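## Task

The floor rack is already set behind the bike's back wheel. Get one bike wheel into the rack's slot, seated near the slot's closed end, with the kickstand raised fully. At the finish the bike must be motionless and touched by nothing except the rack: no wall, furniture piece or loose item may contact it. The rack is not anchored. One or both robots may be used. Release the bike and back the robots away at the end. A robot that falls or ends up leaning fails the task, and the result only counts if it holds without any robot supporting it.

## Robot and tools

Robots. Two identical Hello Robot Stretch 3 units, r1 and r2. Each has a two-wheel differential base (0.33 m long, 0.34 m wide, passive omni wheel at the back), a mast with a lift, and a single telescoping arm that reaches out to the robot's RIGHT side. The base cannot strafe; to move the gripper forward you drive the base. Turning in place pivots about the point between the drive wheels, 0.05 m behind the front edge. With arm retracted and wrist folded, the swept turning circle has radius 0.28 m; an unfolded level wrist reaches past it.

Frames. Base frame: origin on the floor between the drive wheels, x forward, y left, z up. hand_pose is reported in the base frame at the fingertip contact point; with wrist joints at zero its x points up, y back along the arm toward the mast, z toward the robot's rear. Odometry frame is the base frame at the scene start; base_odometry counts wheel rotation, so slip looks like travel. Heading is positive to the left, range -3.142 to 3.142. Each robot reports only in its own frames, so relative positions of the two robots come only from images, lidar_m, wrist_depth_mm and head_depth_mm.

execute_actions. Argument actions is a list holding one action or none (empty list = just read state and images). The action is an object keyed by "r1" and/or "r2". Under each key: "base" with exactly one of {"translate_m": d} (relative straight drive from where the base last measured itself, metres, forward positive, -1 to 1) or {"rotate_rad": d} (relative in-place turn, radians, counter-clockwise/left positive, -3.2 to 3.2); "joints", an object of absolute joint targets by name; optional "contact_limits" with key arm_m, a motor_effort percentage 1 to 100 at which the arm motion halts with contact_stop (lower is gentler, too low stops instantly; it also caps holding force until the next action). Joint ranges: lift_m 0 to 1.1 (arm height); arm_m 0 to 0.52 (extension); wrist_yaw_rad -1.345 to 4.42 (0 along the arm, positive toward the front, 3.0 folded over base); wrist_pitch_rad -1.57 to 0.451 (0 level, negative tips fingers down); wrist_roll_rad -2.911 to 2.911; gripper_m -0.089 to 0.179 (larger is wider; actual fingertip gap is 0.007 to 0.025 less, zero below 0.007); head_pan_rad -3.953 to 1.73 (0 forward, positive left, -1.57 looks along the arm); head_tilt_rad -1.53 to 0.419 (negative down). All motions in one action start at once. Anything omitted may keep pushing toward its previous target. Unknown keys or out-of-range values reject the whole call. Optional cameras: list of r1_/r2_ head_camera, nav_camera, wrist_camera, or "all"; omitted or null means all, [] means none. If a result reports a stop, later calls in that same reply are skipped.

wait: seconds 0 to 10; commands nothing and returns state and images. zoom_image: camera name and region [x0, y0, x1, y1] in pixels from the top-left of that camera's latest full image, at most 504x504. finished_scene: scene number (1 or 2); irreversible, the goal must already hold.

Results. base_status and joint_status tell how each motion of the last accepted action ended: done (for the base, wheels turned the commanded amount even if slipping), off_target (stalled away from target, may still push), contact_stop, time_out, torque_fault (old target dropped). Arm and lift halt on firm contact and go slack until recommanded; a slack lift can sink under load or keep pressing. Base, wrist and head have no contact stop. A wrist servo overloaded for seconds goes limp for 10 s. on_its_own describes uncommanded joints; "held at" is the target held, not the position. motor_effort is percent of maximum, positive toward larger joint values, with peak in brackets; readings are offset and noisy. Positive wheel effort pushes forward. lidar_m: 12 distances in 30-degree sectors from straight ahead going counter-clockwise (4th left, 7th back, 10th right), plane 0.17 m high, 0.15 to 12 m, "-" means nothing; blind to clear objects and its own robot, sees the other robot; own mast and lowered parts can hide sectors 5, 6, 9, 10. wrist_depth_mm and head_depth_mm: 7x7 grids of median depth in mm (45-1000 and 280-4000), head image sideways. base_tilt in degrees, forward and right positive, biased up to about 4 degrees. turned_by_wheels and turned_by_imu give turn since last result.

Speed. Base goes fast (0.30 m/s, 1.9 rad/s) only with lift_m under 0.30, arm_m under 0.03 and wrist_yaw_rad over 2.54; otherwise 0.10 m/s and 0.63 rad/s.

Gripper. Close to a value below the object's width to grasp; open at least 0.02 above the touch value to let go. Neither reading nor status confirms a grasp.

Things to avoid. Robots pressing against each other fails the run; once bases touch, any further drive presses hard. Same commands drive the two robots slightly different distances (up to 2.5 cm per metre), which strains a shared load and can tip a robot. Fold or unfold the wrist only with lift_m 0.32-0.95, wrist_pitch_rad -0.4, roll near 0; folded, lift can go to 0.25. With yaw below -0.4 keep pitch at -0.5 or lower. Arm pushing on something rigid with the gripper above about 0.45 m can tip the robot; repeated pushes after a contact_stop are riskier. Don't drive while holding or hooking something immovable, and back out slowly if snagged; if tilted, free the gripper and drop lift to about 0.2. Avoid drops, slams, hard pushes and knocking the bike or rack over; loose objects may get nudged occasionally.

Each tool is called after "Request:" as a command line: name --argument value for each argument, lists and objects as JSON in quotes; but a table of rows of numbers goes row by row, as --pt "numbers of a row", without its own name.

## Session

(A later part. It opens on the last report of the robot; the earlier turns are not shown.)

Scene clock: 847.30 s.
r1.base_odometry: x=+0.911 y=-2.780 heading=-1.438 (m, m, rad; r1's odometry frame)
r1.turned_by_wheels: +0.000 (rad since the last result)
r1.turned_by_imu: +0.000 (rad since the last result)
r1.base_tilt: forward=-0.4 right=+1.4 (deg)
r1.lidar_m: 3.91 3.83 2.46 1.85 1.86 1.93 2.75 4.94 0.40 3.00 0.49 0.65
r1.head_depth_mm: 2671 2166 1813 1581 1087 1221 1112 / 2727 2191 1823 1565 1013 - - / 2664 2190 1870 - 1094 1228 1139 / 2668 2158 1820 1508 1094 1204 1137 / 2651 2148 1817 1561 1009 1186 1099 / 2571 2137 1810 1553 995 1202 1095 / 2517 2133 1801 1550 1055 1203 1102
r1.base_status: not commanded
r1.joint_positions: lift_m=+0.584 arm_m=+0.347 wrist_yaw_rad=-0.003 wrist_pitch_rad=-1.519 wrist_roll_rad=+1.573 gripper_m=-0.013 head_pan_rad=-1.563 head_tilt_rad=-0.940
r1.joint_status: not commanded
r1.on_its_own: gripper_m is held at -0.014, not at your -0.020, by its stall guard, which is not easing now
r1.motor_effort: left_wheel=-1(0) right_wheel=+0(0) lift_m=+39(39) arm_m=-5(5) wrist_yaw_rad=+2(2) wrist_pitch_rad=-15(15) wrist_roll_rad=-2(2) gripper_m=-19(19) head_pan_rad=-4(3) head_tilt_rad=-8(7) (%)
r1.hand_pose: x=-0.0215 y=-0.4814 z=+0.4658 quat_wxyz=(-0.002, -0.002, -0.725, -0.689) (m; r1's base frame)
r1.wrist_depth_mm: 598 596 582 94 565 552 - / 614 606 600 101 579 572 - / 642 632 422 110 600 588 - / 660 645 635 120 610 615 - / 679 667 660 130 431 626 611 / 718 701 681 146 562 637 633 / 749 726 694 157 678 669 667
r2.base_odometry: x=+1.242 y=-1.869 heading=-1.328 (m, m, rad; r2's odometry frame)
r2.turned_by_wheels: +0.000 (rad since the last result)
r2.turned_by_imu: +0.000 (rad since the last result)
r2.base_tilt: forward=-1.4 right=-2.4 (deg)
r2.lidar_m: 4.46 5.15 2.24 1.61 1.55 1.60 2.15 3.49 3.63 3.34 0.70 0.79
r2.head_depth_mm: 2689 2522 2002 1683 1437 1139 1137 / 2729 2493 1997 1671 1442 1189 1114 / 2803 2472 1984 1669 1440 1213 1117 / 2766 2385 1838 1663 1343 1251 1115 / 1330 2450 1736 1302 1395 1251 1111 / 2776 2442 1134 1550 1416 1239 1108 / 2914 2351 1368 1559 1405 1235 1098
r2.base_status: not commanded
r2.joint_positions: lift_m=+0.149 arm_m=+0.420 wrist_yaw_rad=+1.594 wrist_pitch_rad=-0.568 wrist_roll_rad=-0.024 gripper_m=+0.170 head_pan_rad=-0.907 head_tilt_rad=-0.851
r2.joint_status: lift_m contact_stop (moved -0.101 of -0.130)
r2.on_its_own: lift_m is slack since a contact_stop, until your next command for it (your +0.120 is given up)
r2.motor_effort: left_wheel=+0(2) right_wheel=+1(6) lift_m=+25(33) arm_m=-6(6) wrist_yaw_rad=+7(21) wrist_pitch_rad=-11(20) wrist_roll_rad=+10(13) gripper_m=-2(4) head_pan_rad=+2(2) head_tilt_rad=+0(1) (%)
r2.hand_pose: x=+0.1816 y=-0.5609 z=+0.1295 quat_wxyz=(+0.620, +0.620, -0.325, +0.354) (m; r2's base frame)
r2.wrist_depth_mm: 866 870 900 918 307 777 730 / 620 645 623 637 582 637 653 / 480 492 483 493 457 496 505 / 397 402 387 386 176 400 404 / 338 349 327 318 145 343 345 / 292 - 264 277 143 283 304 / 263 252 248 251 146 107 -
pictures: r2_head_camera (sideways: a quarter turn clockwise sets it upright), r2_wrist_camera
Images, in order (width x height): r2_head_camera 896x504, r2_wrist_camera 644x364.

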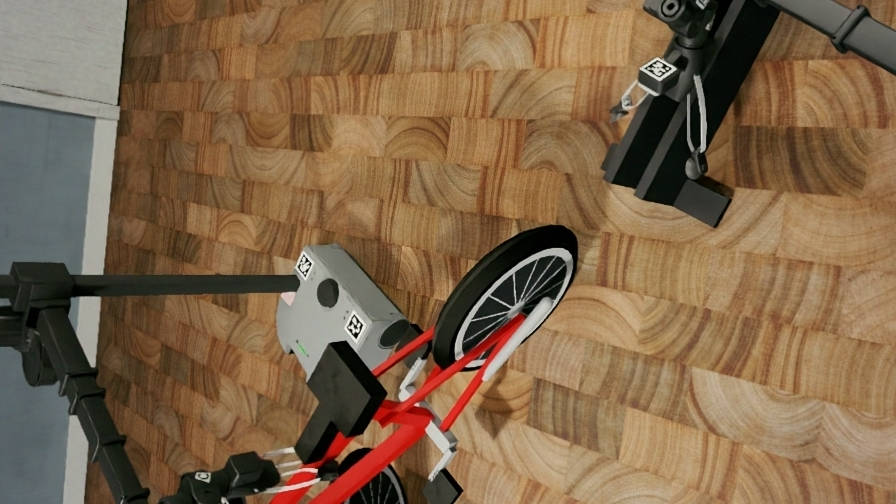

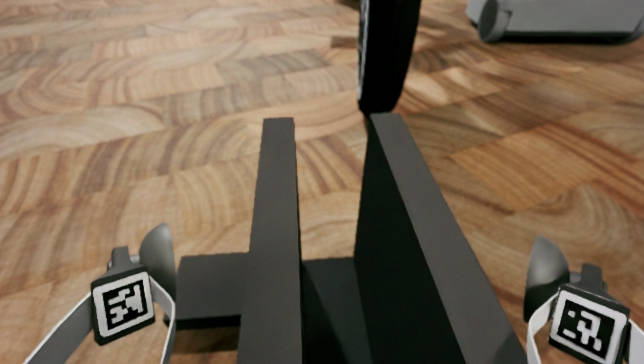

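Request:
execute_actions --actions '[{"r2": {"joints": {"lift_m": 0.157, "arm_m": 0.5}}}]' --cameras '["r2_wrist_camera", "r2_head_camera"]'

Scene clock: 858.13 s.
r1.base_odometry: x=+0.911 y=-2.780 heading=-1.438 (m, m, rad; r1's odometry frame)
r1.turned_by_wheels: +0.000 (rad since the last result)
r1.turned_by_imu: +0.000 (rad since the last result)
r1.base_tilt: forward=-0.5 right=+1.4 (deg)
r1.lidar_m: 3.94 3.83 2.47 1.86 1.85 1.92 2.75 4.93 0.40 3.03 0.49 0.65
r1.head_depth_mm: 2716 2201 1823 1577 1083 1210 1112 / 2666 2196 1828 1576 1005 - - / 2690 2154 1863 - 1097 1234 1136 / 2660 2151 1819 1515 1092 1207 1142 / 2677 2137 1792 1566 1008 1184 1103 / 2617 2153 1800 1551 989 1210 1100 / 2512 2121 1795 1553 1054 1198 1101
r1.base_status: not commanded
r1.joint_positions: lift_m=+0.584 arm_m=+0.347 wrist_yaw_rad=-0.003 wrist_pitch_rad=-1.519 wrist_roll_rad=+1.573 gripper_m=-0.013 head_pan_rad=-1.563 head_tilt_rad=-0.940
r1.joint_status: not commanded
r1.on_its_own: gripper_m is held at -0.014, not at your -0.020, by its stall guard, which is not easing now
r1.motor_effort: left_wheel=+0(0) right_wheel=+0(0) lift_m=+39(39) arm_m=-5(5) wrist_yaw_rad=+2(1) wrist_pitch_rad=-16(16) wrist_roll_rad=-2(2) gripper_m=-19(18) head_pan_rad=-3(3) head_tilt_rad=-6(7) (%)
r1.hand_pose: x=-0.0215 y=-0.4814 z=+0.4658 quat_wxyz=(-0.002, -0.002, -0.725, -0.689) (m; r1's base frame)
r1.wrist_depth_mm: 602 597 584 94 555 547 - / 624 615 602 101 581 569 - / 641 632 424 110 596 584 - / 649 651 651 120 606 600 - / 694 667 654 130 434 628 615 / 710 695 690 146 561 639 630 / 731 725 712 156 679 664 658
r2.base_odometry: x=+1.242 y=-1.869 heading=-1.328 (m, m, rad; r2's odometry frame)
r2.turned_by_wheels: +0.000 (rad since the last result)
r2.turned_by_imu: -0.001 (rad since the last result)
r2.base_tilt: forward=-1.5 right=-2.3 (deg)
r2.lidar_m: 4.47 5.17 2.24 1.61 1.56 1.60 2.16 3.51 3.62 3.31 0.70 0.79
r2.head_depth_mm: 2706 2485 2021 1672 1456 1183 1138 / 2741 2499 1998 1680 1435 1210 1111 / 2790 2476 1992 1660 1426 1256 1115 / 2793 2399 1834 1651 1346 1244 1110 / 1334 2428 1737 1310 1390 1247 1110 / 2752 2441 1132 1539 1409 1244 1106 / 2913 2352 1370 1564 1409 1244 1102
r2.base_status: not commanded
r2.joint_positions: lift_m=+0.157 arm_m=+0.499 wrist_yaw_rad=+1.606 wrist_pitch_rad=-0.609 wrist_roll_rad=-0.002 gripper_m=+0.170 head_pan_rad=-0.907 head_tilt_rad=-0.851
r2.joint_status: all done
r2.motor_effort: left_wheel=+1(2) right_wheel=-2(5) lift_m=+32(31) arm_m=+8(9) wrist_yaw_rad=-7(9) wrist_pitch_rad=+3(11) wrist_roll_rad=+2(10) gripper_m=-1(2) head_pan_rad=+1(2) head_tilt_rad=+0(0) (%)
r2.hand_pose: x=+0.1749 y=-0.6377 z=+0.1289 quat_wxyz=(+0.622, +0.632, -0.315, +0.338) (m; r2's base frame)
r2.wrist_depth_mm: 816 812 795 326 800 718 728 / 596 599 598 533 570 574 558 / 482 479 434 465 445 454 451 / 396 389 180 363 360 385 380 / 336 345 143 313 142 327 329 / 296 - 121 276 122 283 289 / 265 255 110 250 106 255 -
pictures: r2_head_camera (sideways: a quarter turn clockwise sets it upright), r2_wrist_camera
Images, in order (width x height): r2_head_camera 896x504, r2_wrist_camera 644x364.

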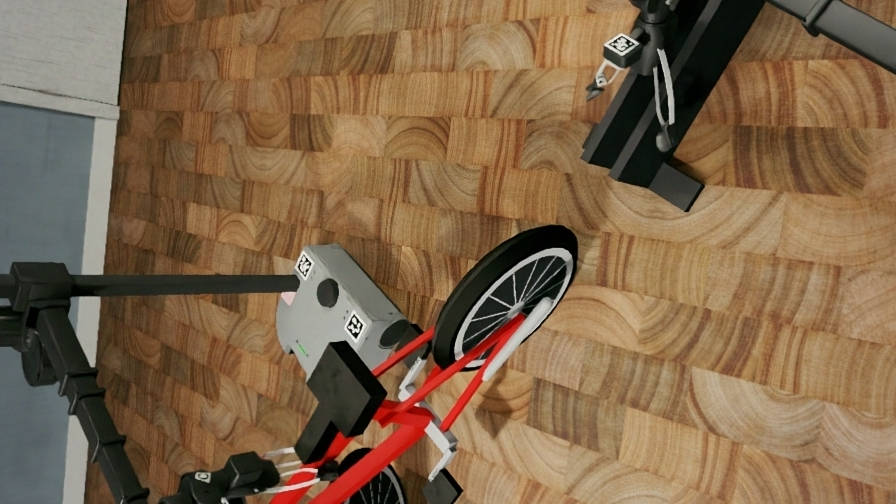

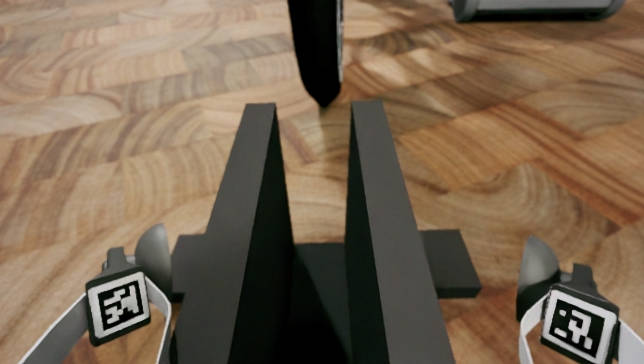

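Request:
execute_actions --actions '[{"r2": {"joints": {"arm_m": 0.477}}}]' --cameras '[]'

Request:
execute_actions --actions '[{"r2": {"joints": {"gripper_m": 0.06}}}]' --cameras '["r2_wrist_camera"]'

Scene clock: 876.03 s.
r1.base_odometry: x=+0.911 y=-2.780 heading=-1.438 (m, m, rad; r1's odometry frame)
r1.turned_by_wheels: +0.000 (rad since the last result)
r1.turned_by_imu: +0.000 (rad since the last result)
r1.base_tilt: forward=-0.4 right=+1.5 (deg)
r1.lidar_m: 3.91 3.82 2.46 1.86 1.85 1.93 2.75 4.93 0.40 3.01 0.49 0.65
r1.head_depth_mm: 2721 2193 1834 1586 1087 1211 1114 / 2749 2147 1820 1576 1004 - - / 2678 2158 1867 - 1095 1223 1138 / 2651 2139 1829 1512 1091 1214 1136 / 2641 2151 1814 1560 1003 1183 1109 / 2590 2145 1802 1554 991 1197 1102 / 2507 2135 1788 1558 1053 1199 1101
r1.base_status: not commanded
r1.joint_positions: lift_m=+0.584 arm_m=+0.347 wrist_yaw_rad=-0.003 wrist_pitch_rad=-1.519 wrist_roll_rad=+1.573 gripper_m=-0.013 head_pan_rad=-1.563 head_tilt_rad=-0.940
r1.joint_status: not commanded
r1.on_its_own: gripper_m is held at -0.014, not at your -0.020, by its stall guard, which is not easing now
r1.motor_effort: left_wheel=+0(0) right_wheel=+0(0) lift_m=+39(39) arm_m=-4(5) wrist_yaw_rad=+2(3) wrist_pitch_rad=-16(16) wrist_roll_rad=-2(2) gripper_m=-19(18) head_pan_rad=-3(3) head_tilt_rad=-8(8) (%)
r1.hand_pose: x=-0.0215 y=-0.4814 z=+0.4658 quat_wxyz=(-0.002, -0.002, -0.725, -0.689) (m; r1's base frame)
r1.wrist_depth_mm: 595 592 587 94 561 557 - / 616 611 600 101 594 571 - / 641 630 424 110 609 581 - / 661 650 636 119 607 614 - / 683 675 656 130 433 624 616 / 705 699 683 147 560 639 641 / 748 717 700 156 682 662 663
r2.base_odometry: x=+1.242 y=-1.869 heading=-1.328 (m, m, rad; r2's odometry frame)
r2.turned_by_wheels: +0.000 (rad since the last result)
r2.turned_by_imu: -0.001 (rad since the last result)
r2.base_tilt: forward=-1.4 right=-2.3 (deg)
r2.lidar_m: 4.45 5.17 2.24 1.61 1.56 1.59 2.15 3.51 3.62 3.32 0.70 0.79
r2.head_depth_mm: 2720 2508 2011 1683 1444 1177 1136 / 2727 2489 1999 1667 1435 1214 1119 / 2792 2477 1987 1663 1431 1255 1113 / 2775 2386 1838 1662 1345 1250 1112 / 1324 2438 1722 1305 1393 1242 1110 / 2770 2432 1128 1538 1417 1243 1107 / 2888 2356 1373 1566 1408 1238 1098
r2.base_status: not commanded
r2.joint_positions: lift_m=+0.157 arm_m=+0.477 wrist_yaw_rad=+1.599 wrist_pitch_rad=-0.610 wrist_roll_rad=-0.002 gripper_m=+0.170 head_pan_rad=-0.907 head_tilt_rad=-0.851
r2.joint_status: all done
r2.motor_effort: left_wheel=+1(1) right_wheel=-1(2) lift_m=+32(32) arm_m=-7(7) wrist_yaw_rad=+1(7) wrist_pitch_rad=+3(3) wrist_roll_rad=+2(2) gripper_m=-1(2) head_pan_rad=+2(2) head_tilt_rad=+0(0) (%)
r2.hand_pose: x=+0.1748 y=-0.6171 z=+0.1287 quat_wxyz=(+0.623, +0.631, -0.317, +0.336) (m; r2's base frame)
r2.wrist_depth_mm: 807 808 768 324 783 712 717 / 607 607 599 528 570 571 581 / 479 472 472 445 428 467 454 / 393 394 390 360 166 381 377 / 338 348 304 314 142 328 327 / 299 - 270 272 144 266 297 / 261 258 250 243 146 106 -
pictures: none
No camera images: the call's "cameras" was empty. Leave "cameras" out to get every camera's image.

Scene clock: 877.63 s.
r1.base_odometry: x=+0.911 y=-2.780 heading=-1.438 (m, m, rad; r1's odometry frame)
r1.turned_by_wheels: +0.000 (rad since the last result)
r1.turned_by_imu: +0.000 (rad since the last result)
r1.base_tilt: forward=-0.4 right=+1.5 (deg)
r1.lidar_m: 3.94 3.83 2.46 1.85 1.84 1.92 2.75 4.94 0.40 3.00 0.49 0.65
r1.head_depth_mm: 2714 2198 1831 1573 1085 1220 1118 / 2692 2184 1831 1587 1003 - - / 2669 2166 1862 - 1098 1233 1136 / 2679 2157 1812 1522 1097 1213 1138 / 2635 2150 1804 1561 1009 1188 1104 / 2609 2164 1795 1552 989 1205 1102 / 2535 2119 1799 1539 1052 1202 1096
r1.base_status: not commanded
r1.joint_positions: lift_m=+0.584 arm_m=+0.347 wrist_yaw_rad=-0.003 wrist_pitch_rad=-1.519 wrist_roll_rad=+1.573 gripper_m=-0.013 head_pan_rad=-1.563 head_tilt_rad=-0.940
r1.joint_status: not commanded
r1.on_its_own: gripper_m is held at -0.014, not at your -0.020, by its stall guard, which is not easing now
r1.motor_effort: left_wheel=+0(0) right_wheel=+0(0) lift_m=+39(39) arm_m=-5(5) wrist_yaw_rad=+3(2) wrist_pitch_rad=-15(16) wrist_roll_rad=-2(2) gripper_m=-19(18) head_pan_rad=-3(3) head_tilt_rad=-7(7) (%)
r1.hand_pose: x=-0.0215 y=-0.4814 z=+0.4658 quat_wxyz=(-0.002, -0.002, -0.725, -0.689) (m; r1's base frame)
r1.wrist_depth_mm: 599 592 588 94 573 552 - / 620 602 596 101 577 575 - / 642 637 421 110 597 588 - / 651 647 634 119 612 608 - / 678 675 663 129 432 621 614 / 707 696 672 146 557 646 640 / 752 713 713 156 676 657 655
r2.base_odometry: x=+1.242 y=-1.869 heading=-1.329 (m, m, rad; r2's odometry frame)
r2.turned_by_wheels: +0.000 (rad since the last result)
r2.turned_by_imu: -0.001 (rad since the last result)
r2.base_tilt: forward=-1.5 right=-2.2 (deg)
r2.lidar_m: 4.42 5.19 2.24 1.61 1.55 1.60 2.15 3.50 3.62 3.30 0.70 0.80
r2.head_depth_mm: 2710 2523 2019 1670 1446 1161 1141 / 2752 2489 2000 1669 1437 1213 1116 / 2796 2451 1998 1661 1429 1237 1118 / 2789 2391 1831 1666 1348 1250 1114 / 1331 2377 1723 1303 1401 1240 1109 / 2767 2437 1134 1531 1417 1243 1104 / 2925 2343 1367 1571 1415 1243 1102
r2.base_status: not commanded
r2.joint_positions: lift_m=+0.157 arm_m=+0.477 wrist_yaw_rad=+1.597 wrist_pitch_rad=-0.600 wrist_roll_rad=-0.002 gripper_m=+0.061 head_pan_rad=-0.907 head_tilt_rad=-0.851
r2.joint_status: all done
r2.motor_effort: left_wheel=-1(1) right_wheel=+5(5) lift_m=+29(32) arm_m=-6(7) wrist_yaw_rad=+3(6) wrist_pitch_rad=+0(3) wrist_roll_rad=+2(2) gripper_m=-29(100) head_pan_rad=+2(2) head_tilt_rad=+0(0) (%)
r2.hand_pose: x=+0.1765 y=-0.6173 z=+0.1310 quat_wxyz=(+0.622, +0.629, -0.321, +0.339) (m; r2's base frame)
r2.wrist_depth_mm: 835 827 826 326 806 756 751 / 611 609 613 548 594 594 582 / 490 476 471 453 449 471 467 / 395 395 380 388 179 391 389 / 344 341 147 313 145 334 329 / 297 306 120 277 126 275 291 / 264 257 109 251 111 250 266
pictures: r2_wrist_camera
Images, in order (width x height): r2_wrist_camera 644x364.

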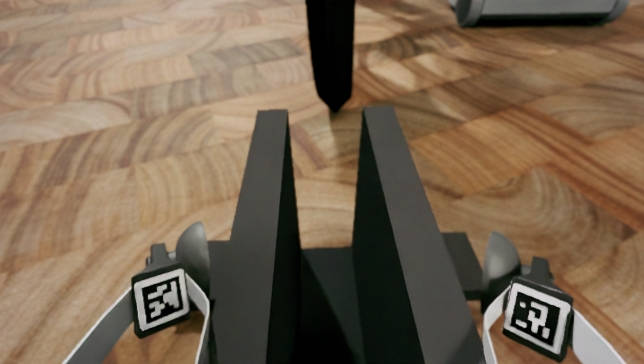

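Request:
execute_actions --actions '[{"r2": {"base": {"translate_m": 0.11}}}]' --cameras '["r2_wrist_camera", "r2_head_camera"]'

Scene clock: 885.40 s.
r1.base_odometry: x=+0.911 y=-2.780 heading=-1.438 (m, m, rad; r1's odometry frame)
r1.turned_by_wheels: +0.000 (rad since the last result)
r1.turned_by_imu: -0.001 (rad since the last result)
r1.base_tilt: forward=-0.4 right=+1.5 (deg)
r1.lidar_m: 3.91 3.82 2.47 1.86 1.85 1.93 2.74 4.91 0.40 3.03 0.49 0.65
r1.head_depth_mm: 2701 2201 1830 1588 1085 1217 1119 / 2735 2191 1829 1585 1013 - - / 2677 2158 1845 - 1091 1227 1139 / 2683 2147 1796 1516 1092 1207 1138 / 2691 2159 1817 1568 1010 1185 1101 / 2587 2143 1815 1566 991 1204 1099 / 2554 2136 1778 1555 1048 1208 1097
r1.base_status: not commanded
r1.joint_positions: lift_m=+0.584 arm_m=+0.347 wrist_yaw_rad=-0.003 wrist_pitch_rad=-1.519 wrist_roll_rad=+1.573 gripper_m=-0.013 head_pan_rad=-1.563 head_tilt_rad=-0.940
r1.joint_status: not commanded
r1.on_its_own: gripper_m is held at -0.014, not at your -0.020, by its stall guard, which is not easing now
r1.motor_effort: left_wheel=-1(1) right_wheel=+0(0) lift_m=+39(39) arm_m=-5(5) wrist_yaw_rad=+3(2) wrist_pitch_rad=-15(16) wrist_roll_rad=-2(2) gripper_m=-19(18) head_pan_rad=-4(3) head_tilt_rad=-6(6) (%)
r1.hand_pose: x=-0.0215 y=-0.4814 z=+0.4658 quat_wxyz=(-0.002, -0.002, -0.725, -0.689) (m; r1's base frame)
r1.wrist_depth_mm: 609 598 580 94 566 555 - / 616 614 603 101 585 576 - / 649 627 421 110 597 589 - / 660 637 635 120 607 606 - / 681 667 652 130 437 624 606 / 714 685 684 146 555 645 627 / 724 723 699 157 672 670 650
r2.base_odometry: x=+1.268 y=-1.976 heading=-1.329 (m, m, rad; r2's odometry frame)
r2.turned_by_wheels: +0.000 (rad since the last result)
r2.turned_by_imu: -0.002 (rad since the last result)
r2.base_tilt: forward=-1.5 right=-2.3 (deg)
r2.lidar_m: 4.36 5.09 2.32 1.67 1.61 1.66 2.24 3.59 3.71 3.27 0.64 0.79
r2.head_depth_mm: 2653 2513 2004 1676 1440 1164 1137 / 2712 2491 1984 1670 1439 1217 1115 / 2737 2498 1983 1669 1283 1244 1118 / 1274 2371 1740 1655 1264 1251 1114 / 1289 2448 1737 1241 1384 1244 1108 / 2818 2371 1810 1403 1412 1238 1105 / 2843 1006 1202 1568 1414 1236 1103
r2.base_status: done
r2.joint_positions: lift_m=+0.157 arm_m=+0.477 wrist_yaw_rad=+1.598 wrist_pitch_rad=-0.599 wrist_roll_rad=-0.002 gripper_m=+0.088 head_pan_rad=-0.907 head_tilt_rad=-0.851
r2.joint_status: not commanded
r2.on_its_own: gripper_m is held at +0.087, not at your +0.060, by its stall guard, which is not easing now
r2.motor_effort: left_wheel=-2(3) right_wheel=+5(12) lift_m=+29(29) arm_m=-6(6) wrist_yaw_rad=+2(3) wrist_pitch_rad=+0(1) wrist_roll_rad=+2(2) gripper_m=-20(20) head_pan_rad=+2(1) head_tilt_rad=+1(1) (%)
r2.hand_pose: x=+0.1766 y=-0.6173 z=+0.1310 quat_wxyz=(+0.622, +0.629, -0.321, +0.339) (m; r2's base frame)
r2.wrist_depth_mm: 859 832 808 200 798 664 663 / 626 611 607 229 604 590 587 / 488 489 460 268 458 468 468 / 407 399 384 379 179 394 390 / 344 339 147 318 145 333 333 / 298 306 120 278 126 275 291 / 265 259 109 250 111 249 264
pictures: r2_head_camera (sideways: a quarter turn clockwise sets it upright), r2_wrist_camera
Images, in order (width x height): r2_head_camera 896x504, r2_wrist_camera 644x364.

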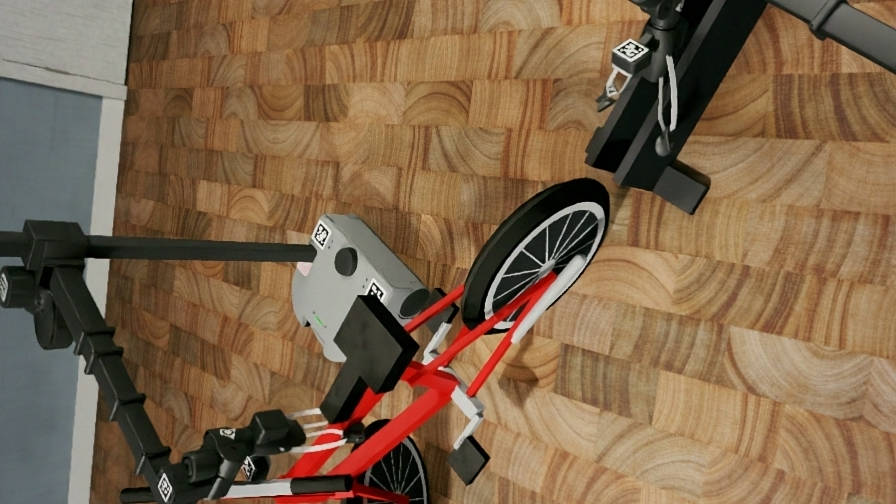

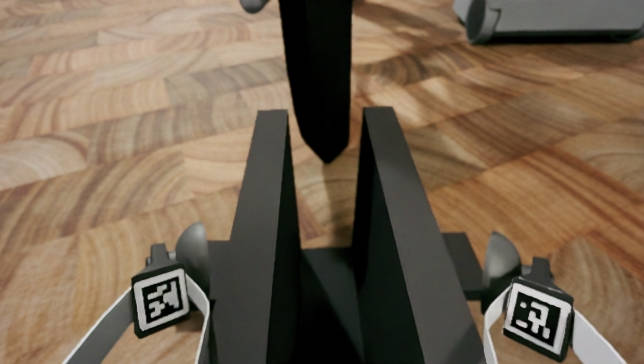

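Request:
execute_actions --actions '[{"r2": {"base": {"translate_m": 0.1}, "joints": {"arm_m": 0.471}}}]' --cameras '["r2_wrist_camera", "r2_head_camera"]'

Scene clock: 893.30 s.
r1.base_odometry: x=+0.911 y=-2.780 heading=-1.439 (m, m, rad; r1's odometry frame)
r1.turned_by_wheels: -0.001 (rad since the last result)
r1.turned_by_imu: -0.001 (rad since the last result)
r1.base_tilt: forward=-0.4 right=+1.5 (deg)
r1.lidar_m: 3.93 3.83 2.47 1.86 1.85 1.92 2.74 4.95 0.40 3.01 0.49 0.65
r1.head_depth_mm: 2714 2165 1839 1578 1079 1208 1115 / 2701 2200 1829 1585 989 - - / 2668 2146 1858 - 1042 1224 1143 / 2667 2152 1818 1490 1101 1212 1138 / 2633 2164 1821 1552 1000 1163 1106 / 2569 2150 1804 1556 983 1199 1097 / 2537 2135 1790 1558 1045 1201 1100
r1.base_status: not commanded
r1.joint_positions: lift_m=+0.584 arm_m=+0.347 wrist_yaw_rad=-0.001 wrist_pitch_rad=-1.524 wrist_roll_rad=+1.573 gripper_m=-0.013 head_pan_rad=-1.563 head_tilt_rad=-0.940
r1.joint_status: not commanded
r1.on_its_own: gripper_m is held at -0.014, not at your -0.020, by its stall guard, which is not easing now
r1.motor_effort: left_wheel=-9(9) right_wheel=+13(14) lift_m=+39(39) arm_m=-4(4) wrist_yaw_rad=+1(3) wrist_pitch_rad=-13(15) wrist_roll_rad=-2(2) gripper_m=-18(19) head_pan_rad=-3(3) head_tilt_rad=-7(6) (%)
r1.hand_pose: x=-0.0215 y=-0.4801 z=+0.4659 quat_wxyz=(-0.001, -0.001, -0.723, -0.691) (m; r1's base frame)
r1.wrist_depth_mm: 603 591 578 95 565 559 - / 615 609 600 102 586 573 - / 637 620 421 110 606 592 - / 649 651 638 120 613 604 - / 683 672 649 130 435 617 621 / 708 686 679 147 645 647 628 / 741 720 706 155 667 657 644
r2.base_odometry: x=+1.292 y=-2.073 heading=-1.330 (m, m, rad; r2's odometry frame)
r2.turned_by_wheels: -0.001 (rad since the last result)
r2.turned_by_imu: -0.038 (rad since the last result)
r2.base_tilt: forward=-1.5 right=-2.4 (deg)
r2.lidar_m: 4.15 5.01 2.49 1.74 1.65 1.69 2.23 3.67 3.77 3.24 0.61 0.76
r2.head_depth_mm: 2626 2501 2020 1683 1435 1174 1133 / 2683 2507 2006 1669 1432 1212 1120 / 2708 2479 1991 1668 1179 1234 1114 / 1225 2399 1687 1623 1202 1255 1109 / 1257 2452 1974 1149 1388 1242 1112 / 2775 2281 1128 1344 1425 1245 1099 / 2837 960 1151 1522 1411 1236 1101
r2.base_status: done
r2.joint_positions: lift_m=+0.157 arm_m=+0.471 wrist_yaw_rad=+1.620 wrist_pitch_rad=-0.607 wrist_roll_rad=-0.005 gripper_m=+0.088 head_pan_rad=-0.907 head_tilt_rad=-0.851
r2.joint_status: all done
r2.on_its_own: gripper_m is held at +0.087, not at your +0.060, by its stall guard, which is not easing now; right_wheel is at rest, and its effort (+33) is outside its rest range (-18 to +18); wrist_yaw_rad is at rest, and its effort (-22) is outside its rest range (-12 to +12)
r2.motor_effort: left_wheel=-12(17) right_wheel=+33(39) lift_m=+23(29) arm_m=-4(9) wrist_yaw_rad=-22(23) wrist_pitch_rad=+2(4) wrist_roll_rad=+3(3) gripper_m=-21(21) head_pan_rad=+2(2) head_tilt_rad=+1(1) (%)
r2.hand_pose: x=+0.1752 y=-0.6068 z=+0.1299 quat_wxyz=(+0.620, +0.633, -0.310, +0.345) (m; r2's base frame)
r2.wrist_depth_mm: 800 804 700 136 782 609 593 / 597 611 604 151 584 577 577 / 479 473 455 172 447 466 470 / 398 399 367 205 171 390 387 / 342 338 141 313 145 332 329 / 297 305 123 283 123 - 289 / 263 256 109 251 111 248 258
pictures: r2_head_camera (sideways: a quarter turn clockwise sets it upright), r2_wrist_camera
Images, in order (width x height): r2_head_camera 896x504, r2_wrist_camera 644x364.

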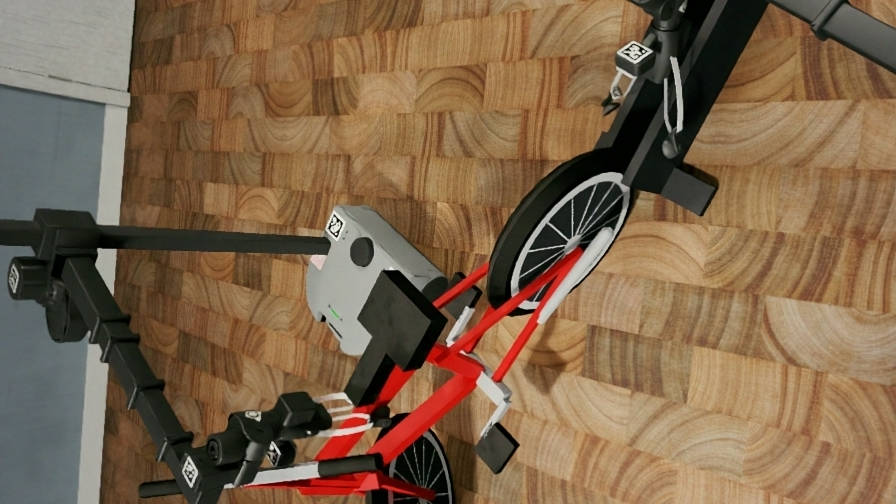

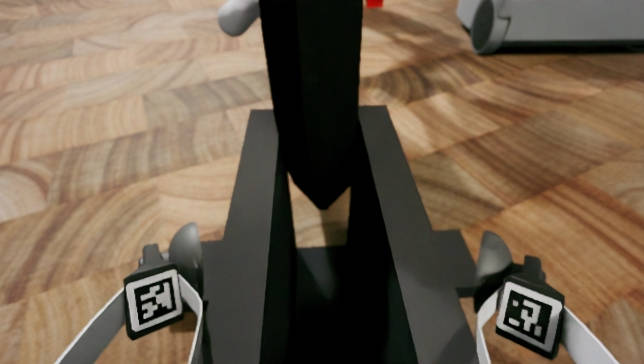

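Request:
execute_actions --actions '[{"r2": {"joints": {"gripper_m": 0.17}}}]' --cameras '[]'

Request:
execute_actions --actions '[{"r2": {"joints": {"lift_m": 0.38, "wrist_pitch_rad": -0.4}}}]' --cameras '[]'

Request:
execute_actions --actions '[{"r2": {"base": {"translate_m": -0.6}, "joints": {"arm_m": 0.0, "wrist_yaw_rad": 3.0, "gripper_m": 0.04}}}]' --cameras '[]'

Request:
execute_actions --actions '[{"r2": {"base": {"rotate_rad": -1.57}, "joints": {"lift_m": 0.26}}}]' --cameras '[]'

Request:
execute_actions --actions '[{"r2": {"base": {"translate_m": 0.667}, "joints": {"head_pan_rad": 0.0, "head_tilt_rad": -1.0}}}]' --cameras '[]'

Request:
execute_actions --actions '[{"r2": {"base": {"rotate_rad": 1.65}}}]' --cameras '["r2_head_camera", "r2_nav_camera"]'

Scene clock: 926.47 s.
r1.base_odometry: x=+0.911 y=-2.780 heading=-1.439 (m, m, rad; r1's odometry frame)
r1.turned_by_wheels: +0.000 (rad since the last result)
r1.turned_by_imu: +0.000 (rad since the last result)
r1.base_tilt: forward=-0.4 right=+1.5 (deg)
r1.lidar_m: 3.91 3.83 2.47 1.85 1.85 1.93 2.74 4.93 0.40 3.02 0.49 0.64
r1.head_depth_mm: 2705 2205 1834 1582 1083 1211 1115 / 2705 2165 1828 1577 990 - - / 2701 2177 1873 - 1032 1224 1137 / 2682 2119 1810 1502 1094 1199 1131 / 2652 2161 1801 1556 1005 1177 1106 / 2615 2141 1798 1556 987 1204 1102 / 2521 2136 1774 1541 1051 1194 1095
r1.base_status: not commanded
r1.joint_positions: lift_m=+0.584 arm_m=+0.347 wrist_yaw_rad=-0.001 wrist_pitch_rad=-1.525 wrist_roll_rad=+1.573 gripper_m=-0.013 head_pan_rad=-1.563 head_tilt_rad=-0.940
r1.joint_status: not commanded
r1.on_its_own: gripper_m is held at -0.014, not at your -0.020, by its stall guard, which is not easing now
r1.motor_effort: left_wheel=-9(9) right_wheel=+14(14) lift_m=+39(40) arm_m=-4(4) wrist_yaw_rad=+0(0) wrist_pitch_rad=-12(13) wrist_roll_rad=-2(2) gripper_m=-18(19) head_pan_rad=-4(3) head_tilt_rad=-8(6) (%)
r1.hand_pose: x=-0.0215 y=-0.4796 z=+0.4659 quat_wxyz=(-0.001, -0.001, -0.723, -0.691) (m; r1's base frame)
r1.wrist_depth_mm: 607 589 581 94 562 562 - / 621 618 592 102 579 574 - / 635 629 420 110 598 589 - / 647 644 632 120 605 623 - / 677 661 660 131 439 624 611 / 698 686 683 146 656 632 636 / 713 701 704 155 678 665 657
r2.base_odometry: x=+1.292 y=-2.073 heading=-1.329 (m, m, rad; r2's odometry frame)
r2.turned_by_wheels: +0.001 (rad since the last result)
r2.turned_by_imu: +0.001 (rad since the last result)
r2.base_tilt: forward=-1.4 right=-2.2 (deg)
r2.lidar_m: 4.14 5.01 2.48 1.74 1.66 1.69 2.24 3.68 3.78 3.23 0.61 0.76
r2.head_depth_mm: 2641 2493 2001 1674 1430 1168 1136 / 2702 2494 1998 1677 1434 1209 1114 / 2697 2475 1988 1668 1186 1230 1116 / 1227 2371 1682 1618 1205 1250 1115 / 1284 2440 1973 1154 1390 1245 1109 / 2790 2291 1123 1334 1411 1246 1107 / 2839 956 1152 1525 1413 1241 1099
r2.base_status: not commanded
r2.joint_positions: lift_m=+0.157 arm_m=+0.471 wrist_yaw_rad=+1.603 wrist_pitch_rad=-0.610 wrist_roll_rad=-0.003 gripper_m=+0.170 head_pan_rad=-0.907 head_tilt_rad=-0.851
r2.joint_status: all done
r2.motor_effort: left_wheel=+0(12) right_wheel=+0(34) lift_m=+23(23) arm_m=-4(4) wrist_yaw_rad=-3(22) wrist_pitch_rad=+3(3) wrist_roll_rad=+2(3) gripper_m=+0(82) head_pan_rad=+1(2) head_tilt_rad=+0(0) (%)
r2.hand_pose: x=+0.1747 y=-0.6102 z=+0.1292 quat_wxyz=(+0.623, +0.632, -0.315, +0.338) (m; r2's base frame)
r2.wrist_depth_mm: 805 812 255 134 773 610 593 / 601 597 559 150 582 579 567 / 479 467 434 171 450 461 451 / 396 393 169 209 361 383 387 / 340 344 143 311 142 330 326 / 294 - 121 281 120 281 288 / 263 255 107 250 109 250 -
pictures: none
No camera images: the call's "cameras" was empty. Leave "cameras" out to get every camera's image.

Scene clock: 929.33 s.
r1.base_odometry: x=+0.911 y=-2.780 heading=-1.439 (m, m, rad; r1's odometry frame)
r1.turned_by_wheels: +0.000 (rad since the last result)
r1.turned_by_imu: +0.000 (rad since the last result)
r1.base_tilt: forward=-0.4 right=+1.5 (deg)
r1.lidar_m: 3.92 3.83 2.47 1.86 1.85 1.92 2.74 4.93 0.40 3.02 0.49 0.64
r1.head_depth_mm: 2674 2198 1831 1575 1083 1211 1112 / 2695 2174 1827 1568 990 - - / 2665 2174 1875 - 1033 1229 1139 / 2671 2163 1828 1490 1098 1201 1140 / 2641 2102 1783 1549 1009 1185 1107 / 2572 2109 1802 1548 985 1204 1100 / 2516 2129 1794 1547 1048 1206 1104
r1.base_status: not commanded
r1.joint_positions: lift_m=+0.584 arm_m=+0.347 wrist_yaw_rad=-0.001 wrist_pitch_rad=-1.525 wrist_roll_rad=+1.573 gripper_m=-0.013 head_pan_rad=-1.563 head_tilt_rad=-0.940
r1.joint_status: not commanded
r1.on_its_own: gripper_m is held at -0.014, not at your -0.020, by its stall guard, which is not easing now
r1.motor_effort: left_wheel=-9(9) right_wheel=+13(14) lift_m=+39(39) arm_m=-4(4) wrist_yaw_rad=+1(0) wrist_pitch_rad=-13(12) wrist_roll_rad=-2(2) gripper_m=-17(18) head_pan_rad=-3(3) head_tilt_rad=-7(7) (%)
r1.hand_pose: x=-0.0215 y=-0.4796 z=+0.4659 quat_wxyz=(-0.001, -0.001, -0.723, -0.691) (m; r1's base frame)
r1.wrist_depth_mm: 597 588 582 94 561 557 - / 616 609 599 101 584 575 - / 647 638 422 110 598 589 - / 655 641 641 119 607 603 - / 676 666 649 131 435 626 608 / 704 691 689 146 651 650 633 / 734 708 698 155 684 666 652
r2.base_odometry: x=+1.292 y=-2.073 heading=-1.329 (m, m, rad; r2's odometry frame)
r2.turned_by_wheels: +0.000 (rad since the last result)
r2.turned_by_imu: -0.001 (rad since the last result)
r2.base_tilt: forward=-1.5 right=-2.3 (deg)
r2.lidar_m: 4.15 4.99 2.48 1.74 1.66 1.69 2.23 3.68 3.77 3.25 0.61 0.76
r2.head_depth_mm: 2628 2505 2005 1679 1420 1171 1123 / 2641 2483 2001 1677 1437 1205 1117 / 2680 2478 1985 1654 1182 1228 1116 / 1231 2385 1702 1617 1205 1250 1111 / 1280 2439 1965 1147 1396 1253 1111 / 2773 2295 1124 1330 1417 1246 1103 / 2813 958 1154 1531 1403 1233 1103
r2.base_status: not commanded
r2.joint_positions: lift_m=+0.380 arm_m=+0.471 wrist_yaw_rad=+1.602 wrist_pitch_rad=-0.418 wrist_roll_rad=-0.003 gripper_m=+0.170 head_pan_rad=-0.907 head_tilt_rad=-0.851
r2.joint_status: all done
r2.motor_effort: left_wheel=+0(0) right_wheel=+0(1) lift_m=+32(35) arm_m=-4(4) wrist_yaw_rad=-2(3) wrist_pitch_rad=+6(6) wrist_roll_rad=+2(2) gripper_m=+0(0) head_pan_rad=+3(2) head_tilt_rad=+0(1) (%)
r2.hand_pose: x=+0.2029 y=-0.6093 z=+0.3922 quat_wxyz=(+0.588, +0.598, -0.375, +0.395) (m; r2's base frame)
r2.wrist_depth_mm: - - - 927 - - - / - - - 882 - - - / - - - 474 - 858 - / 951 935 959 310 865 729 791 / 757 783 747 279 765 762 760 / 631 - 623 269 628 614 657 / 547 530 542 275 541 536 -
pictures: none
No camera images: the call's "cameras" was empty. Leave "cameras" out to get every camera's image.

Scene clock: 936.47 s.
r1.base_odometry: x=+0.911 y=-2.780 heading=-1.439 (m, m, rad; r1's odometry frame)
r1.turned_by_wheels: +0.000 (rad since the last result)
r1.turned_by_imu: -0.001 (rad since the last result)
r1.base_tilt: forward=-0.4 right=+1.5 (deg)
r1.lidar_m: 3.94 3.83 2.47 1.85 1.85 1.92 2.74 4.92 0.40 3.01 0.49 0.64
r1.head_depth_mm: 2721 2172 1835 1574 1080 1214 1114 / 2696 2173 1844 1578 990 - - / 2680 2165 1873 - 1029 1231 1140 / 2659 2157 1797 1505 1096 1214 1134 / 2658 2137 1806 1560 999 1190 1104 / 2556 2171 1804 1552 984 1199 1095 / 2559 2142 1788 1551 1048 1204 1099
r1.base_status: not commanded
r1.joint_positions: lift_m=+0.584 arm_m=+0.347 wrist_yaw_rad=-0.001 wrist_pitch_rad=-1.525 wrist_roll_rad=+1.573 gripper_m=-0.013 head_pan_rad=-1.563 head_tilt_rad=-0.940
r1.joint_status: not commanded
r1.on_its_own: gripper_m is held at -0.014, not at your -0.020, by its stall guard, which is not easing now
r1.motor_effort: left_wheel=-10(9) right_wheel=+14(13) lift_m=+39(39) arm_m=-4(4) wrist_yaw_rad=+0(1) wrist_pitch_rad=-12(12) wrist_roll_rad=-2(2) gripper_m=-18(18) head_pan_rad=-3(3) head_tilt_rad=-7(7) (%)
r1.hand_pose: x=-0.0215 y=-0.4796 z=+0.4659 quat_wxyz=(-0.001, -0.001, -0.723, -0.691) (m; r1's base frame)
r1.wrist_depth_mm: 607 581 579 94 561 555 - / 615 606 604 101 576 581 - / 648 623 423 110 600 592 - / 663 647 643 120 605 610 - / 683 668 660 130 434 627 608 / 704 689 674 146 664 654 632 / 717 709 706 155 672 666 668
r2.base_odometry: x=+1.148 y=-1.490 heading=-1.329 (m, m, rad; r2's odometry frame)
r2.turned_by_wheels: +0.000 (rad since the last result)
r2.turned_by_imu: +0.000 (rad since the last result)
r2.base_tilt: forward=-1.4 right=-2.4 (deg)
r2.lidar_m: 1.76 5.50 1.99 1.40 1.33 1.36 1.79 3.17 3.27 3.61 3.40 1.00
r2.head_depth_mm: 2922 2525 2007 1680 1443 1262 1117 / 2902 2496 1999 1671 1439 1258 1115 / 2916 2463 1999 1663 1364 1253 1138 / 2965 2461 1983 1669 1363 1250 1109 / 2947 2446 1972 1653 1396 1247 1110 / 3013 2368 1877 1460 1417 1244 1107 / 2940 2411 1820 1533 1416 1235 1105
r2.base_status: done
r2.joint_positions: lift_m=+0.380 arm_m=+0.000 wrist_yaw_rad=+2.998 wrist_pitch_rad=-0.418 wrist_roll_rad=-0.003 gripper_m=+0.040 head_pan_rad=-0.907 head_tilt_rad=-0.851
r2.joint_status: all done
r2.motor_effort: left_wheel=+1(3) right_wheel=-1(5) lift_m=+32(32) arm_m=-6(8) wrist_yaw_rad=+3(3) wrist_pitch_rad=+6(6) wrist_roll_rad=+2(2) gripper_m=+0(81) head_pan_rad=+2(2) head_tilt_rad=+0(1) (%)
r2.hand_pose: x=+0.0109 y=+0.0767 z=+0.3922 quat_wxyz=(+0.196, +0.699, +0.097, +0.681) (m; r2's base frame)
r2.wrist_depth_mm: 986 - - - - - - / - - - - - - - / - - - - - - - / 941 937 926 927 926 942 941 / 739 737 - 772 768 753 752 / 633 634 - 636 - 640 632 / 549 542 - 554 525 547 541
pictures: none
No camera images: the call's "cameras" was empty. Leave "cameras" out to get every camera's image.

Scene clock: 939.17 s.
r1.base_odometry: x=+0.911 y=-2.780 heading=-1.439 (m, m, rad; r1's odometry frame)
r1.turned_by_wheels: +0.000 (rad since the last result)
r1.turned_by_imu: +0.000 (rad since the last result)
r1.base_tilt: forward=-0.4 right=+1.4 (deg)
r1.lidar_m: 3.94 3.82 2.46 1.86 1.85 1.92 2.75 4.91 0.40 3.02 0.49 0.64
r1.head_depth_mm: 2763 2192 1835 1575 1079 1215 1106 / 2627 2184 1824 1575 993 - - / 2683 2169 1853 - 1037 1227 1133 / 2684 2167 1807 1492 1096 1203 1136 / 2691 2166 1803 1564 1003 1196 1111 / 2612 2139 1792 1548 986 1202 1105 / 2526 2156 1800 1549 1054 1196 1099
r1.base_status: not commanded
r1.joint_positions: lift_m=+0.584 arm_m=+0.347 wrist_yaw_rad=-0.001 wrist_pitch_rad=-1.525 wrist_roll_rad=+1.573 gripper_m=-0.013 head_pan_rad=-1.563 head_tilt_rad=-0.940
r1.joint_status: not commanded
r1.on_its_own: gripper_m is held at -0.014, not at your -0.020, by its stall guard, which is not easing now
r1.motor_effort: left_wheel=-9(9) right_wheel=+13(13) lift_m=+39(39) arm_m=-4(4) wrist_yaw_rad=+0(1) wrist_pitch_rad=-12(12) wrist_roll_rad=-2(2) gripper_m=-18(18) head_pan_rad=-4(3) head_tilt_rad=-6(7) (%)
r1.hand_pose: x=-0.0215 y=-0.4796 z=+0.4659 quat_wxyz=(-0.001, -0.001, -0.723, -0.691) (m; r1's base frame)
r1.wrist_depth_mm: 601 600 586 94 568 555 - / 610 609 595 101 574 574 - / 638 629 425 111 598 590 - / 657 647 643 120 612 618 - / 687 667 651 130 435 623 609 / 704 696 670 146 664 647 633 / 730 720 701 155 671 664 643
r2.base_odometry: x=+1.148 y=-1.490 heading=-2.899 (m, m, rad; r2's odometry frame)
r2.turned_by_wheels: -1.570 (rad since the last result)
r2.turned_by_imu: -1.573 (rad since the last result)
r2.base_tilt: forward=-1.5 right=-2.3 (deg)
r2.lidar_m: 3.58 3.38 1.00 1.76 5.55 1.98 1.40 1.33 1.36 1.81 3.19 3.28
r2.head_depth_mm: 2714 2522 2010 1671 1439 1260 1117 / 2758 2522 1988 1678 1434 1260 1117 / 2806 2472 1990 1660 1427 1251 1133 / 2850 2441 1974 1658 1421 1254 1111 / 2843 2441 1967 1645 1428 1249 1106 / 2868 2451 1955 1654 1414 1248 1105 / 2894 2415 1957 1645 1407 1235 1105
r2.base_status: done
r2.joint_positions: lift_m=+0.260 arm_m=+0.000 wrist_yaw_rad=+2.998 wrist_pitch_rad=-0.418 wrist_roll_rad=-0.003 gripper_m=+0.040 head_pan_rad=-0.907 head_tilt_rad=-0.851
r2.joint_status: all done
r2.motor_effort: left_wheel=+2(8) right_wheel=-2(7) lift_m=+17(31) arm_m=-6(6) wrist_yaw_rad=+2(3) wrist_pitch_rad=+6(6) wrist_roll_rad=+2(2) gripper_m=-1(1) head_pan_rad=+2(2) head_tilt_rad=+0(0) (%)
r2.hand_pose: x=+0.0109 y=+0.0768 z=+0.2732 quat_wxyz=(+0.196, +0.699, +0.097, +0.681) (m; r2's base frame)
r2.wrist_depth_mm: - - - - - 915 - / - - - - - 932 - / 977 978 959 995 958 852 665 / 739 744 724 738 725 739 649 / 589 583 - 587 596 570 569 / 482 499 - - - 486 485 / - - - - 405 411 415
pictures: none
No camera images: the call's "cameras" was empty. Leave "cameras" out to get every camera's image.

Scene clock: 943.13 s.
r1.base_odometry: x=+0.911 y=-2.780 heading=-1.439 (m, m, rad; r1's odometry frame)
r1.turned_by_wheels: +0.000 (rad since the last result)
r1.turned_by_imu: +0.000 (rad since the last result)
r1.base_tilt: forward=-0.5 right=+1.5 (deg)
r1.lidar_m: 3.91 3.83 2.47 1.85 1.85 1.92 2.74 4.93 0.40 3.02 0.49 0.64
r1.head_depth_mm: 2720 2192 1835 1572 1081 1212 1111 / 2696 2195 1845 1572 996 - - / 2651 2152 1855 - 1036 1232 1134 / 2655 2191 1821 1487 1098 1209 1139 / 2634 2133 1791 1565 1001 1187 1105 / 2557 2134 1805 1556 981 1202 1090 / 2525 2131 1784 1541 1050 1202 1096
r1.base_status: not commanded
r1.joint_positions: lift_m=+0.584 arm_m=+0.347 wrist_yaw_rad=-0.001 wrist_pitch_rad=-1.525 wrist_roll_rad=+1.573 gripper_m=-0.013 head_pan_rad=-1.563 head_tilt_rad=-0.940
r1.joint_status: not commanded
r1.on_its_own: gripper_m is held at -0.014, not at your -0.020, by its stall guard, which is not easing now
r1.motor_effort: left_wheel=-10(9) right_wheel=+14(13) lift_m=+39(39) arm_m=-4(4) wrist_yaw_rad=-1(0) wrist_pitch_rad=-12(12) wrist_roll_rad=-2(2) gripper_m=-18(18) head_pan_rad=-3(4) head_tilt_rad=-8(7) (%)
r1.hand_pose: x=-0.0215 y=-0.4796 z=+0.4659 quat_wxyz=(-0.001, -0.001, -0.723, -0.691) (m; r1's base frame)
r1.wrist_depth_mm: 607 603 574 94 562 553 - / 620 610 601 101 579 579 - / 625 631 426 110 593 592 - / 654 654 627 120 611 604 - / 684 674 656 130 434 635 614 / 707 684 675 146 658 637 631 / 731 711 699 155 680 666 652
r2.base_odometry: x=+0.501 y=-1.651 heading=-2.898 (m, m, rad; r2's odometry frame)
r2.turned_by_wheels: +0.000 (rad since the last result)
r2.turned_by_imu: -0.001 (rad since the last result)
r2.base_tilt: forward=-1.5 right=-2.2 (deg)
r2.lidar_m: 3.02 2.84 1.41 0.81 5.89 2.82 1.98 1.89 1.94 2.55 2.83 2.91
r2.head_depth_mm: 2400 2008 1716 1506 1343 1204 1097 / 2392 1987 1711 1496 1336 1200 1101 / 2393 1974 1713 1499 1330 1203 1109 / 2375 1966 1707 1497 1321 1200 1102 / 2370 1968 1698 1487 1326 1194 1102 / 2345 1954 1679 1483 1321 1193 1083 / 2337 1954 1689 1482 1319 1185 1078
r2.base_status: done
r2.joint_positions: lift_m=+0.260 arm_m=+0.000 wrist_yaw_rad=+2.998 wrist_pitch_rad=-0.418 wrist_roll_rad=-0.003 gripper_m=+0.040 head_pan_rad=-0.007 head_tilt_rad=-0.988
r2.joint_status: all done
r2.motor_effort: left_wheel=+2(8) right_wheel=-3(7) lift_m=+17(17) arm_m=-5(6) wrist_yaw_rad=+2(3) wrist_pitch_rad=+6(6) wrist_roll_rad=+2(2) gripper_m=-1(0) head_pan_rad=+2(24) head_tilt_rad=-4(14) (%)
r2.hand_pose: x=+0.0108 y=+0.0768 z=+0.2732 quat_wxyz=(+0.196, +0.699, +0.097, +0.681) (m; r2's base frame)
r2.wrist_depth_mm: - - - - - - - / - - - - - - - / 954 936 903 910 955 970 972 / 730 712 729 481 714 718 723 / 583 581 - 522 580 577 584 / 482 504 - - - 488 490 / - - - - 407 413 415
pictures: none
No camera images: the call's "cameras" was empty. Leave "cameras" out to get every camera's image.

Scene clock: 945.43 s.
r1.base_odometry: x=+0.911 y=-2.780 heading=-1.439 (m, m, rad; r1's odometry frame)
r1.turned_by_wheels: +0.000 (rad since the last result)
r1.turned_by_imu: +0.000 (rad since the last result)
r1.base_tilt: forward=-0.5 right=+1.4 (deg)
r1.lidar_m: 3.91 3.83 2.46 1.85 1.85 1.93 2.74 4.95 0.40 3.02 0.49 0.64
r1.head_depth_mm: 2687 2178 1832 1576 1080 1218 1116 / 2724 2149 1841 1576 990 - - / 2699 2173 1860 - 1029 1236 1142 / 2645 2154 1814 1484 1096 1203 1133 / 2654 2143 1807 1563 998 1184 1116 / 2576 2125 1831 1558 983 1204 1103 / 2508 2128 1773 1555 1047 1194 1096
r1.base_status: not commanded
r1.joint_positions: lift_m=+0.584 arm_m=+0.347 wrist_yaw_rad=-0.001 wrist_pitch_rad=-1.525 wrist_roll_rad=+1.573 gripper_m=-0.013 head_pan_rad=-1.563 head_tilt_rad=-0.940
r1.joint_status: not commanded
r1.on_its_own: gripper_m is held at -0.014, not at your -0.020, by its stall guard, which is not easing now
r1.motor_effort: left_wheel=-9(9) right_wheel=+13(13) lift_m=+39(40) arm_m=-4(4) wrist_yaw_rad=+1(1) wrist_pitch_rad=-12(12) wrist_roll_rad=-2(2) gripper_m=-18(19) head_pan_rad=-3(4) head_tilt_rad=-8(6) (%)
r1.hand_pose: x=-0.0215 y=-0.4796 z=+0.4659 quat_wxyz=(-0.001, -0.001, -0.723, -0.691) (m; r1's base frame)
r1.wrist_depth_mm: 597 594 581 94 563 559 - / 621 608 589 101 575 574 - / 639 623 423 110 582 588 - / 660 645 624 120 609 612 - / 678 670 655 130 432 617 609 / 697 693 681 146 656 653 629 / 733 719 702 155 677 655 652
r2.base_odometry: x=+0.501 y=-1.651 heading=-1.249 (m, m, rad; r2's odometry frame)
r2.turned_by_wheels: +1.650 (rad since the last result)
r2.turned_by_imu: +1.651 (rad since the last result)
r2.base_tilt: forward=-1.4 right=-2.3 (deg)
r2.lidar_m: 0.81 5.85 2.61 1.95 1.90 1.97 2.75 2.84 2.97 2.94 2.85 1.39
r2.head_depth_mm: 2403 1996 1649 1494 1339 1208 1094 / 2389 1997 1651 1504 1333 1204 1104 / 2391 1985 1676 1497 1337 1194 1108 / 1624 1345 1370 1428 1306 1167 1105 / 2308 1929 1690 1487 1327 1194 1103 / 2336 1967 1685 1480 1329 1191 1082 / 2349 1961 1682 1476 1321 1190 1082
r2.base_status: done
r2.joint_positions: lift_m=+0.260 arm_m=+0.000 wrist_yaw_rad=+2.998 wrist_pitch_rad=-0.418 wrist_roll_rad=-0.003 gripper_m=+0.040 head_pan_rad=-0.007 head_tilt_rad=-0.988
r2.joint_status: not commanded
r2.motor_effort: left_wheel=-2(6) right_wheel=+3(9) lift_m=+17(17) arm_m=-6(6) wrist_yaw_rad=+2(2) wrist_pitch_rad=+6(6) wrist_roll_rad=+2(2) gripper_m=+0(1) head_pan_rad=+2(2) head_tilt_rad=-4(4) (%)
r2.hand_pose: x=+0.0108 y=+0.0768 z=+0.2732 quat_wxyz=(+0.196, +0.699, +0.097, +0.681) (m; r2's base frame)
r2.wrist_depth_mm: - - - - - - - / - - - - - - - / 967 953 989 971 966 947 956 / 714 712 718 733 722 734 733 / 587 575 - 589 590 582 583 / 489 505 - - - 486 482 / - - - - 398 418 418
pictures: r2_head_camera (sideways: a quarter turn clockwise sets it upright), r2_nav_camera (sideways: a quarter turn counterclockwise sets it upright)
Images, in order (width x height): r2_head_camera 896x504, r2_nav_camera 672x504.

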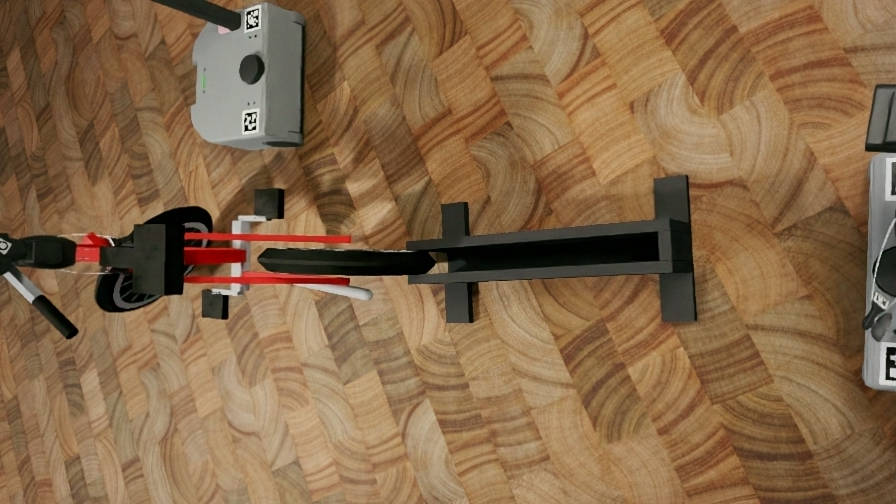

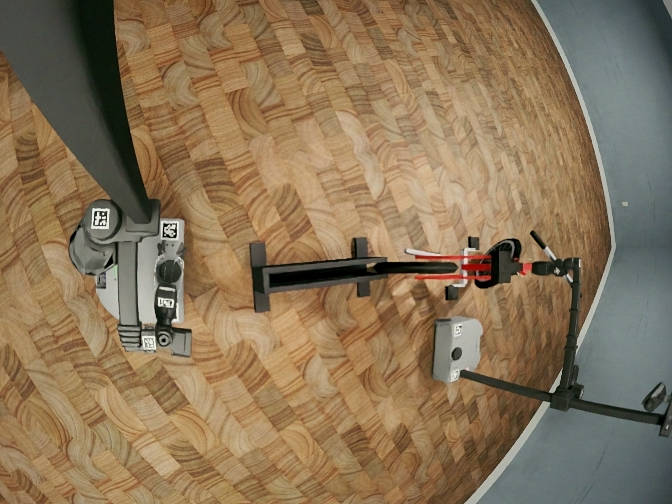

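Request:
execute_actions --actions '[{"r2": {"base": {"translate_m": 0.42}}}]' --cameras '["r2_head_camera", "r1_head_camera"]'

Scene clock: 961.47 s.
r1.base_odometry: x=+0.911 y=-2.780 heading=-1.440 (m, m, rad; r1's odometry frame)
r1.turned_by_wheels: -0.001 (rad since the last result)
r1.turned_by_imu: -0.002 (rad since the last result)
r1.base_tilt: forward=-0.5 right=+1.4 (deg)
r1.lidar_m: 3.93 3.82 2.47 1.86 1.85 1.93 2.74 4.93 0.45 3.02 0.48 0.62
r1.head_depth_mm: 2675 2176 1834 1570 1069 1200 1117 / 2687 2165 1822 817 962 - - / 2709 2172 1862 - 1073 1229 1138 / 2662 2168 1813 1506 1083 1204 1137 / 2664 2148 1805 1554 957 1183 1112 / 2638 2143 1791 1557 1002 1198 1105 / 2521 2123 1797 1537 1099 1184 1095
r1.base_status: not commanded
r1.joint_positions: lift_m=+0.584 arm_m=+0.347 wrist_yaw_rad=+0.010 wrist_pitch_rad=-1.524 wrist_roll_rad=+1.571 gripper_m=-0.013 head_pan_rad=-1.563 head_tilt_rad=-0.940
r1.joint_status: not commanded
r1.on_its_own: gripper_m is held at -0.014, not at your -0.020, by its stall guard, which is not easing now; left_wheel is at rest, and its effort (-25) is outside its rest range (-18 to +18); right_wheel is at rest, and its effort (+37) is outside its rest range (-18 to +18)
r1.motor_effort: left_wheel=-25(25) right_wheel=+37(37) lift_m=+39(39) arm_m=-3(4) wrist_yaw_rad=-8(8) wrist_pitch_rad=-13(13) wrist_roll_rad=-1(2) gripper_m=-19(20) head_pan_rad=-3(4) head_tilt_rad=-7(7) (%)
r1.hand_pose: x=-0.0217 y=-0.4797 z=+0.4659 quat_wxyz=(+0.004, +0.003, -0.723, -0.691) (m; r1's base frame)
r1.wrist_depth_mm: 613 593 582 104 567 561 - / 621 612 597 111 583 575 - / 641 633 430 120 600 589 - / 666 643 633 132 612 603 - / 687 659 657 142 426 622 614 / 699 683 684 123 643 643 637 / 740 709 697 93 663 653 642
r2.base_odometry: x=+0.634 y=-2.049 heading=-1.249 (m, m, rad; r2's odometry frame)
r2.turned_by_wheels: +0.000 (rad since the last result)
r2.turned_by_imu: -0.002 (rad since the last result)
r2.base_tilt: forward=-1.4 right=-2.3 (deg)
r2.lidar_m: 0.43 5.50 2.90 2.15 2.11 2.17 3.04 3.18 3.35 2.72 2.64 1.01
r2.head_depth_mm: 2279 1994 1506 1458 1338 1203 1091 / 2277 2008 1542 1451 1342 1199 1108 / 2201 1988 1712 1468 1333 1200 1109 / 938 1085 1017 1205 1168 1160 1060 / 2357 1848 1626 1491 1311 1189 1099 / 2354 1958 1693 1486 1319 1190 1086 / 2334 1949 1675 1480 1325 1187 1084
r2.base_status: translate_m off_target (by the wheels' count: +0.4198 of +0.4200)
r2.joint_positions: lift_m=+0.260 arm_m=+0.000 wrist_yaw_rad=+2.999 wrist_pitch_rad=-0.418 wrist_roll_rad=-0.003 gripper_m=+0.040 head_pan_rad=-0.007 head_tilt_rad=-0.990
r2.joint_status: not commanded
r2.on_its_own: right_wheel is at rest, and its effort (+25) is outside its rest range (-18 to +18)
r2.motor_effort: left_wheel=+18(24) right_wheel=+25(33) lift_m=+17(18) arm_m=-6(6) wrist_yaw_rad=+1(2) wrist_pitch_rad=+6(6) wrist_roll_rad=+2(2) gripper_m=+0(0) head_pan_rad=+1(2) head_tilt_rad=-4(4) (%)
r2.hand_pose: x=+0.0107 y=+0.0768 z=+0.2732 quat_wxyz=(+0.196, +0.699, +0.097, +0.681) (m; r2's base frame)
r2.wrist_depth_mm: - - - - - - - / - - - - - - - / 970 958 959 954 978 979 965 / 718 727 716 716 725 721 744 / 601 566 - 578 592 577 574 / 483 511 - - - 475 486 / - - - - 405 412 420
pictures: r1_head_camera (sideways: a quarter turn clockwise sets it upright), r2_head_camera (sideways: a quarter turn clockwise sets it upright)
Images, in order (width x height): r1_head_camera 896x504, r2_head_camera 896x504.

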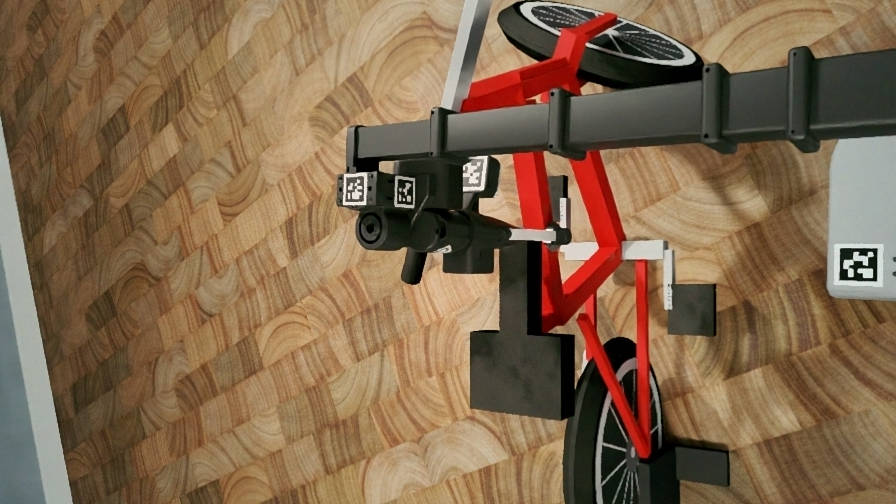

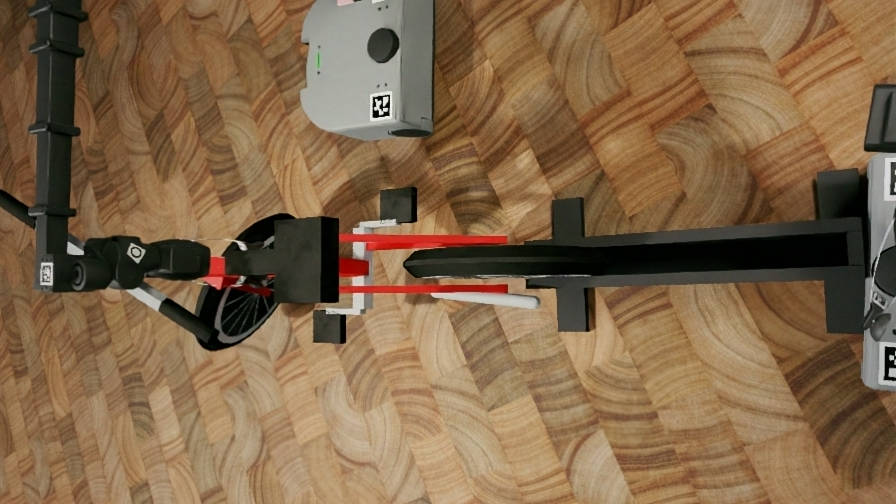

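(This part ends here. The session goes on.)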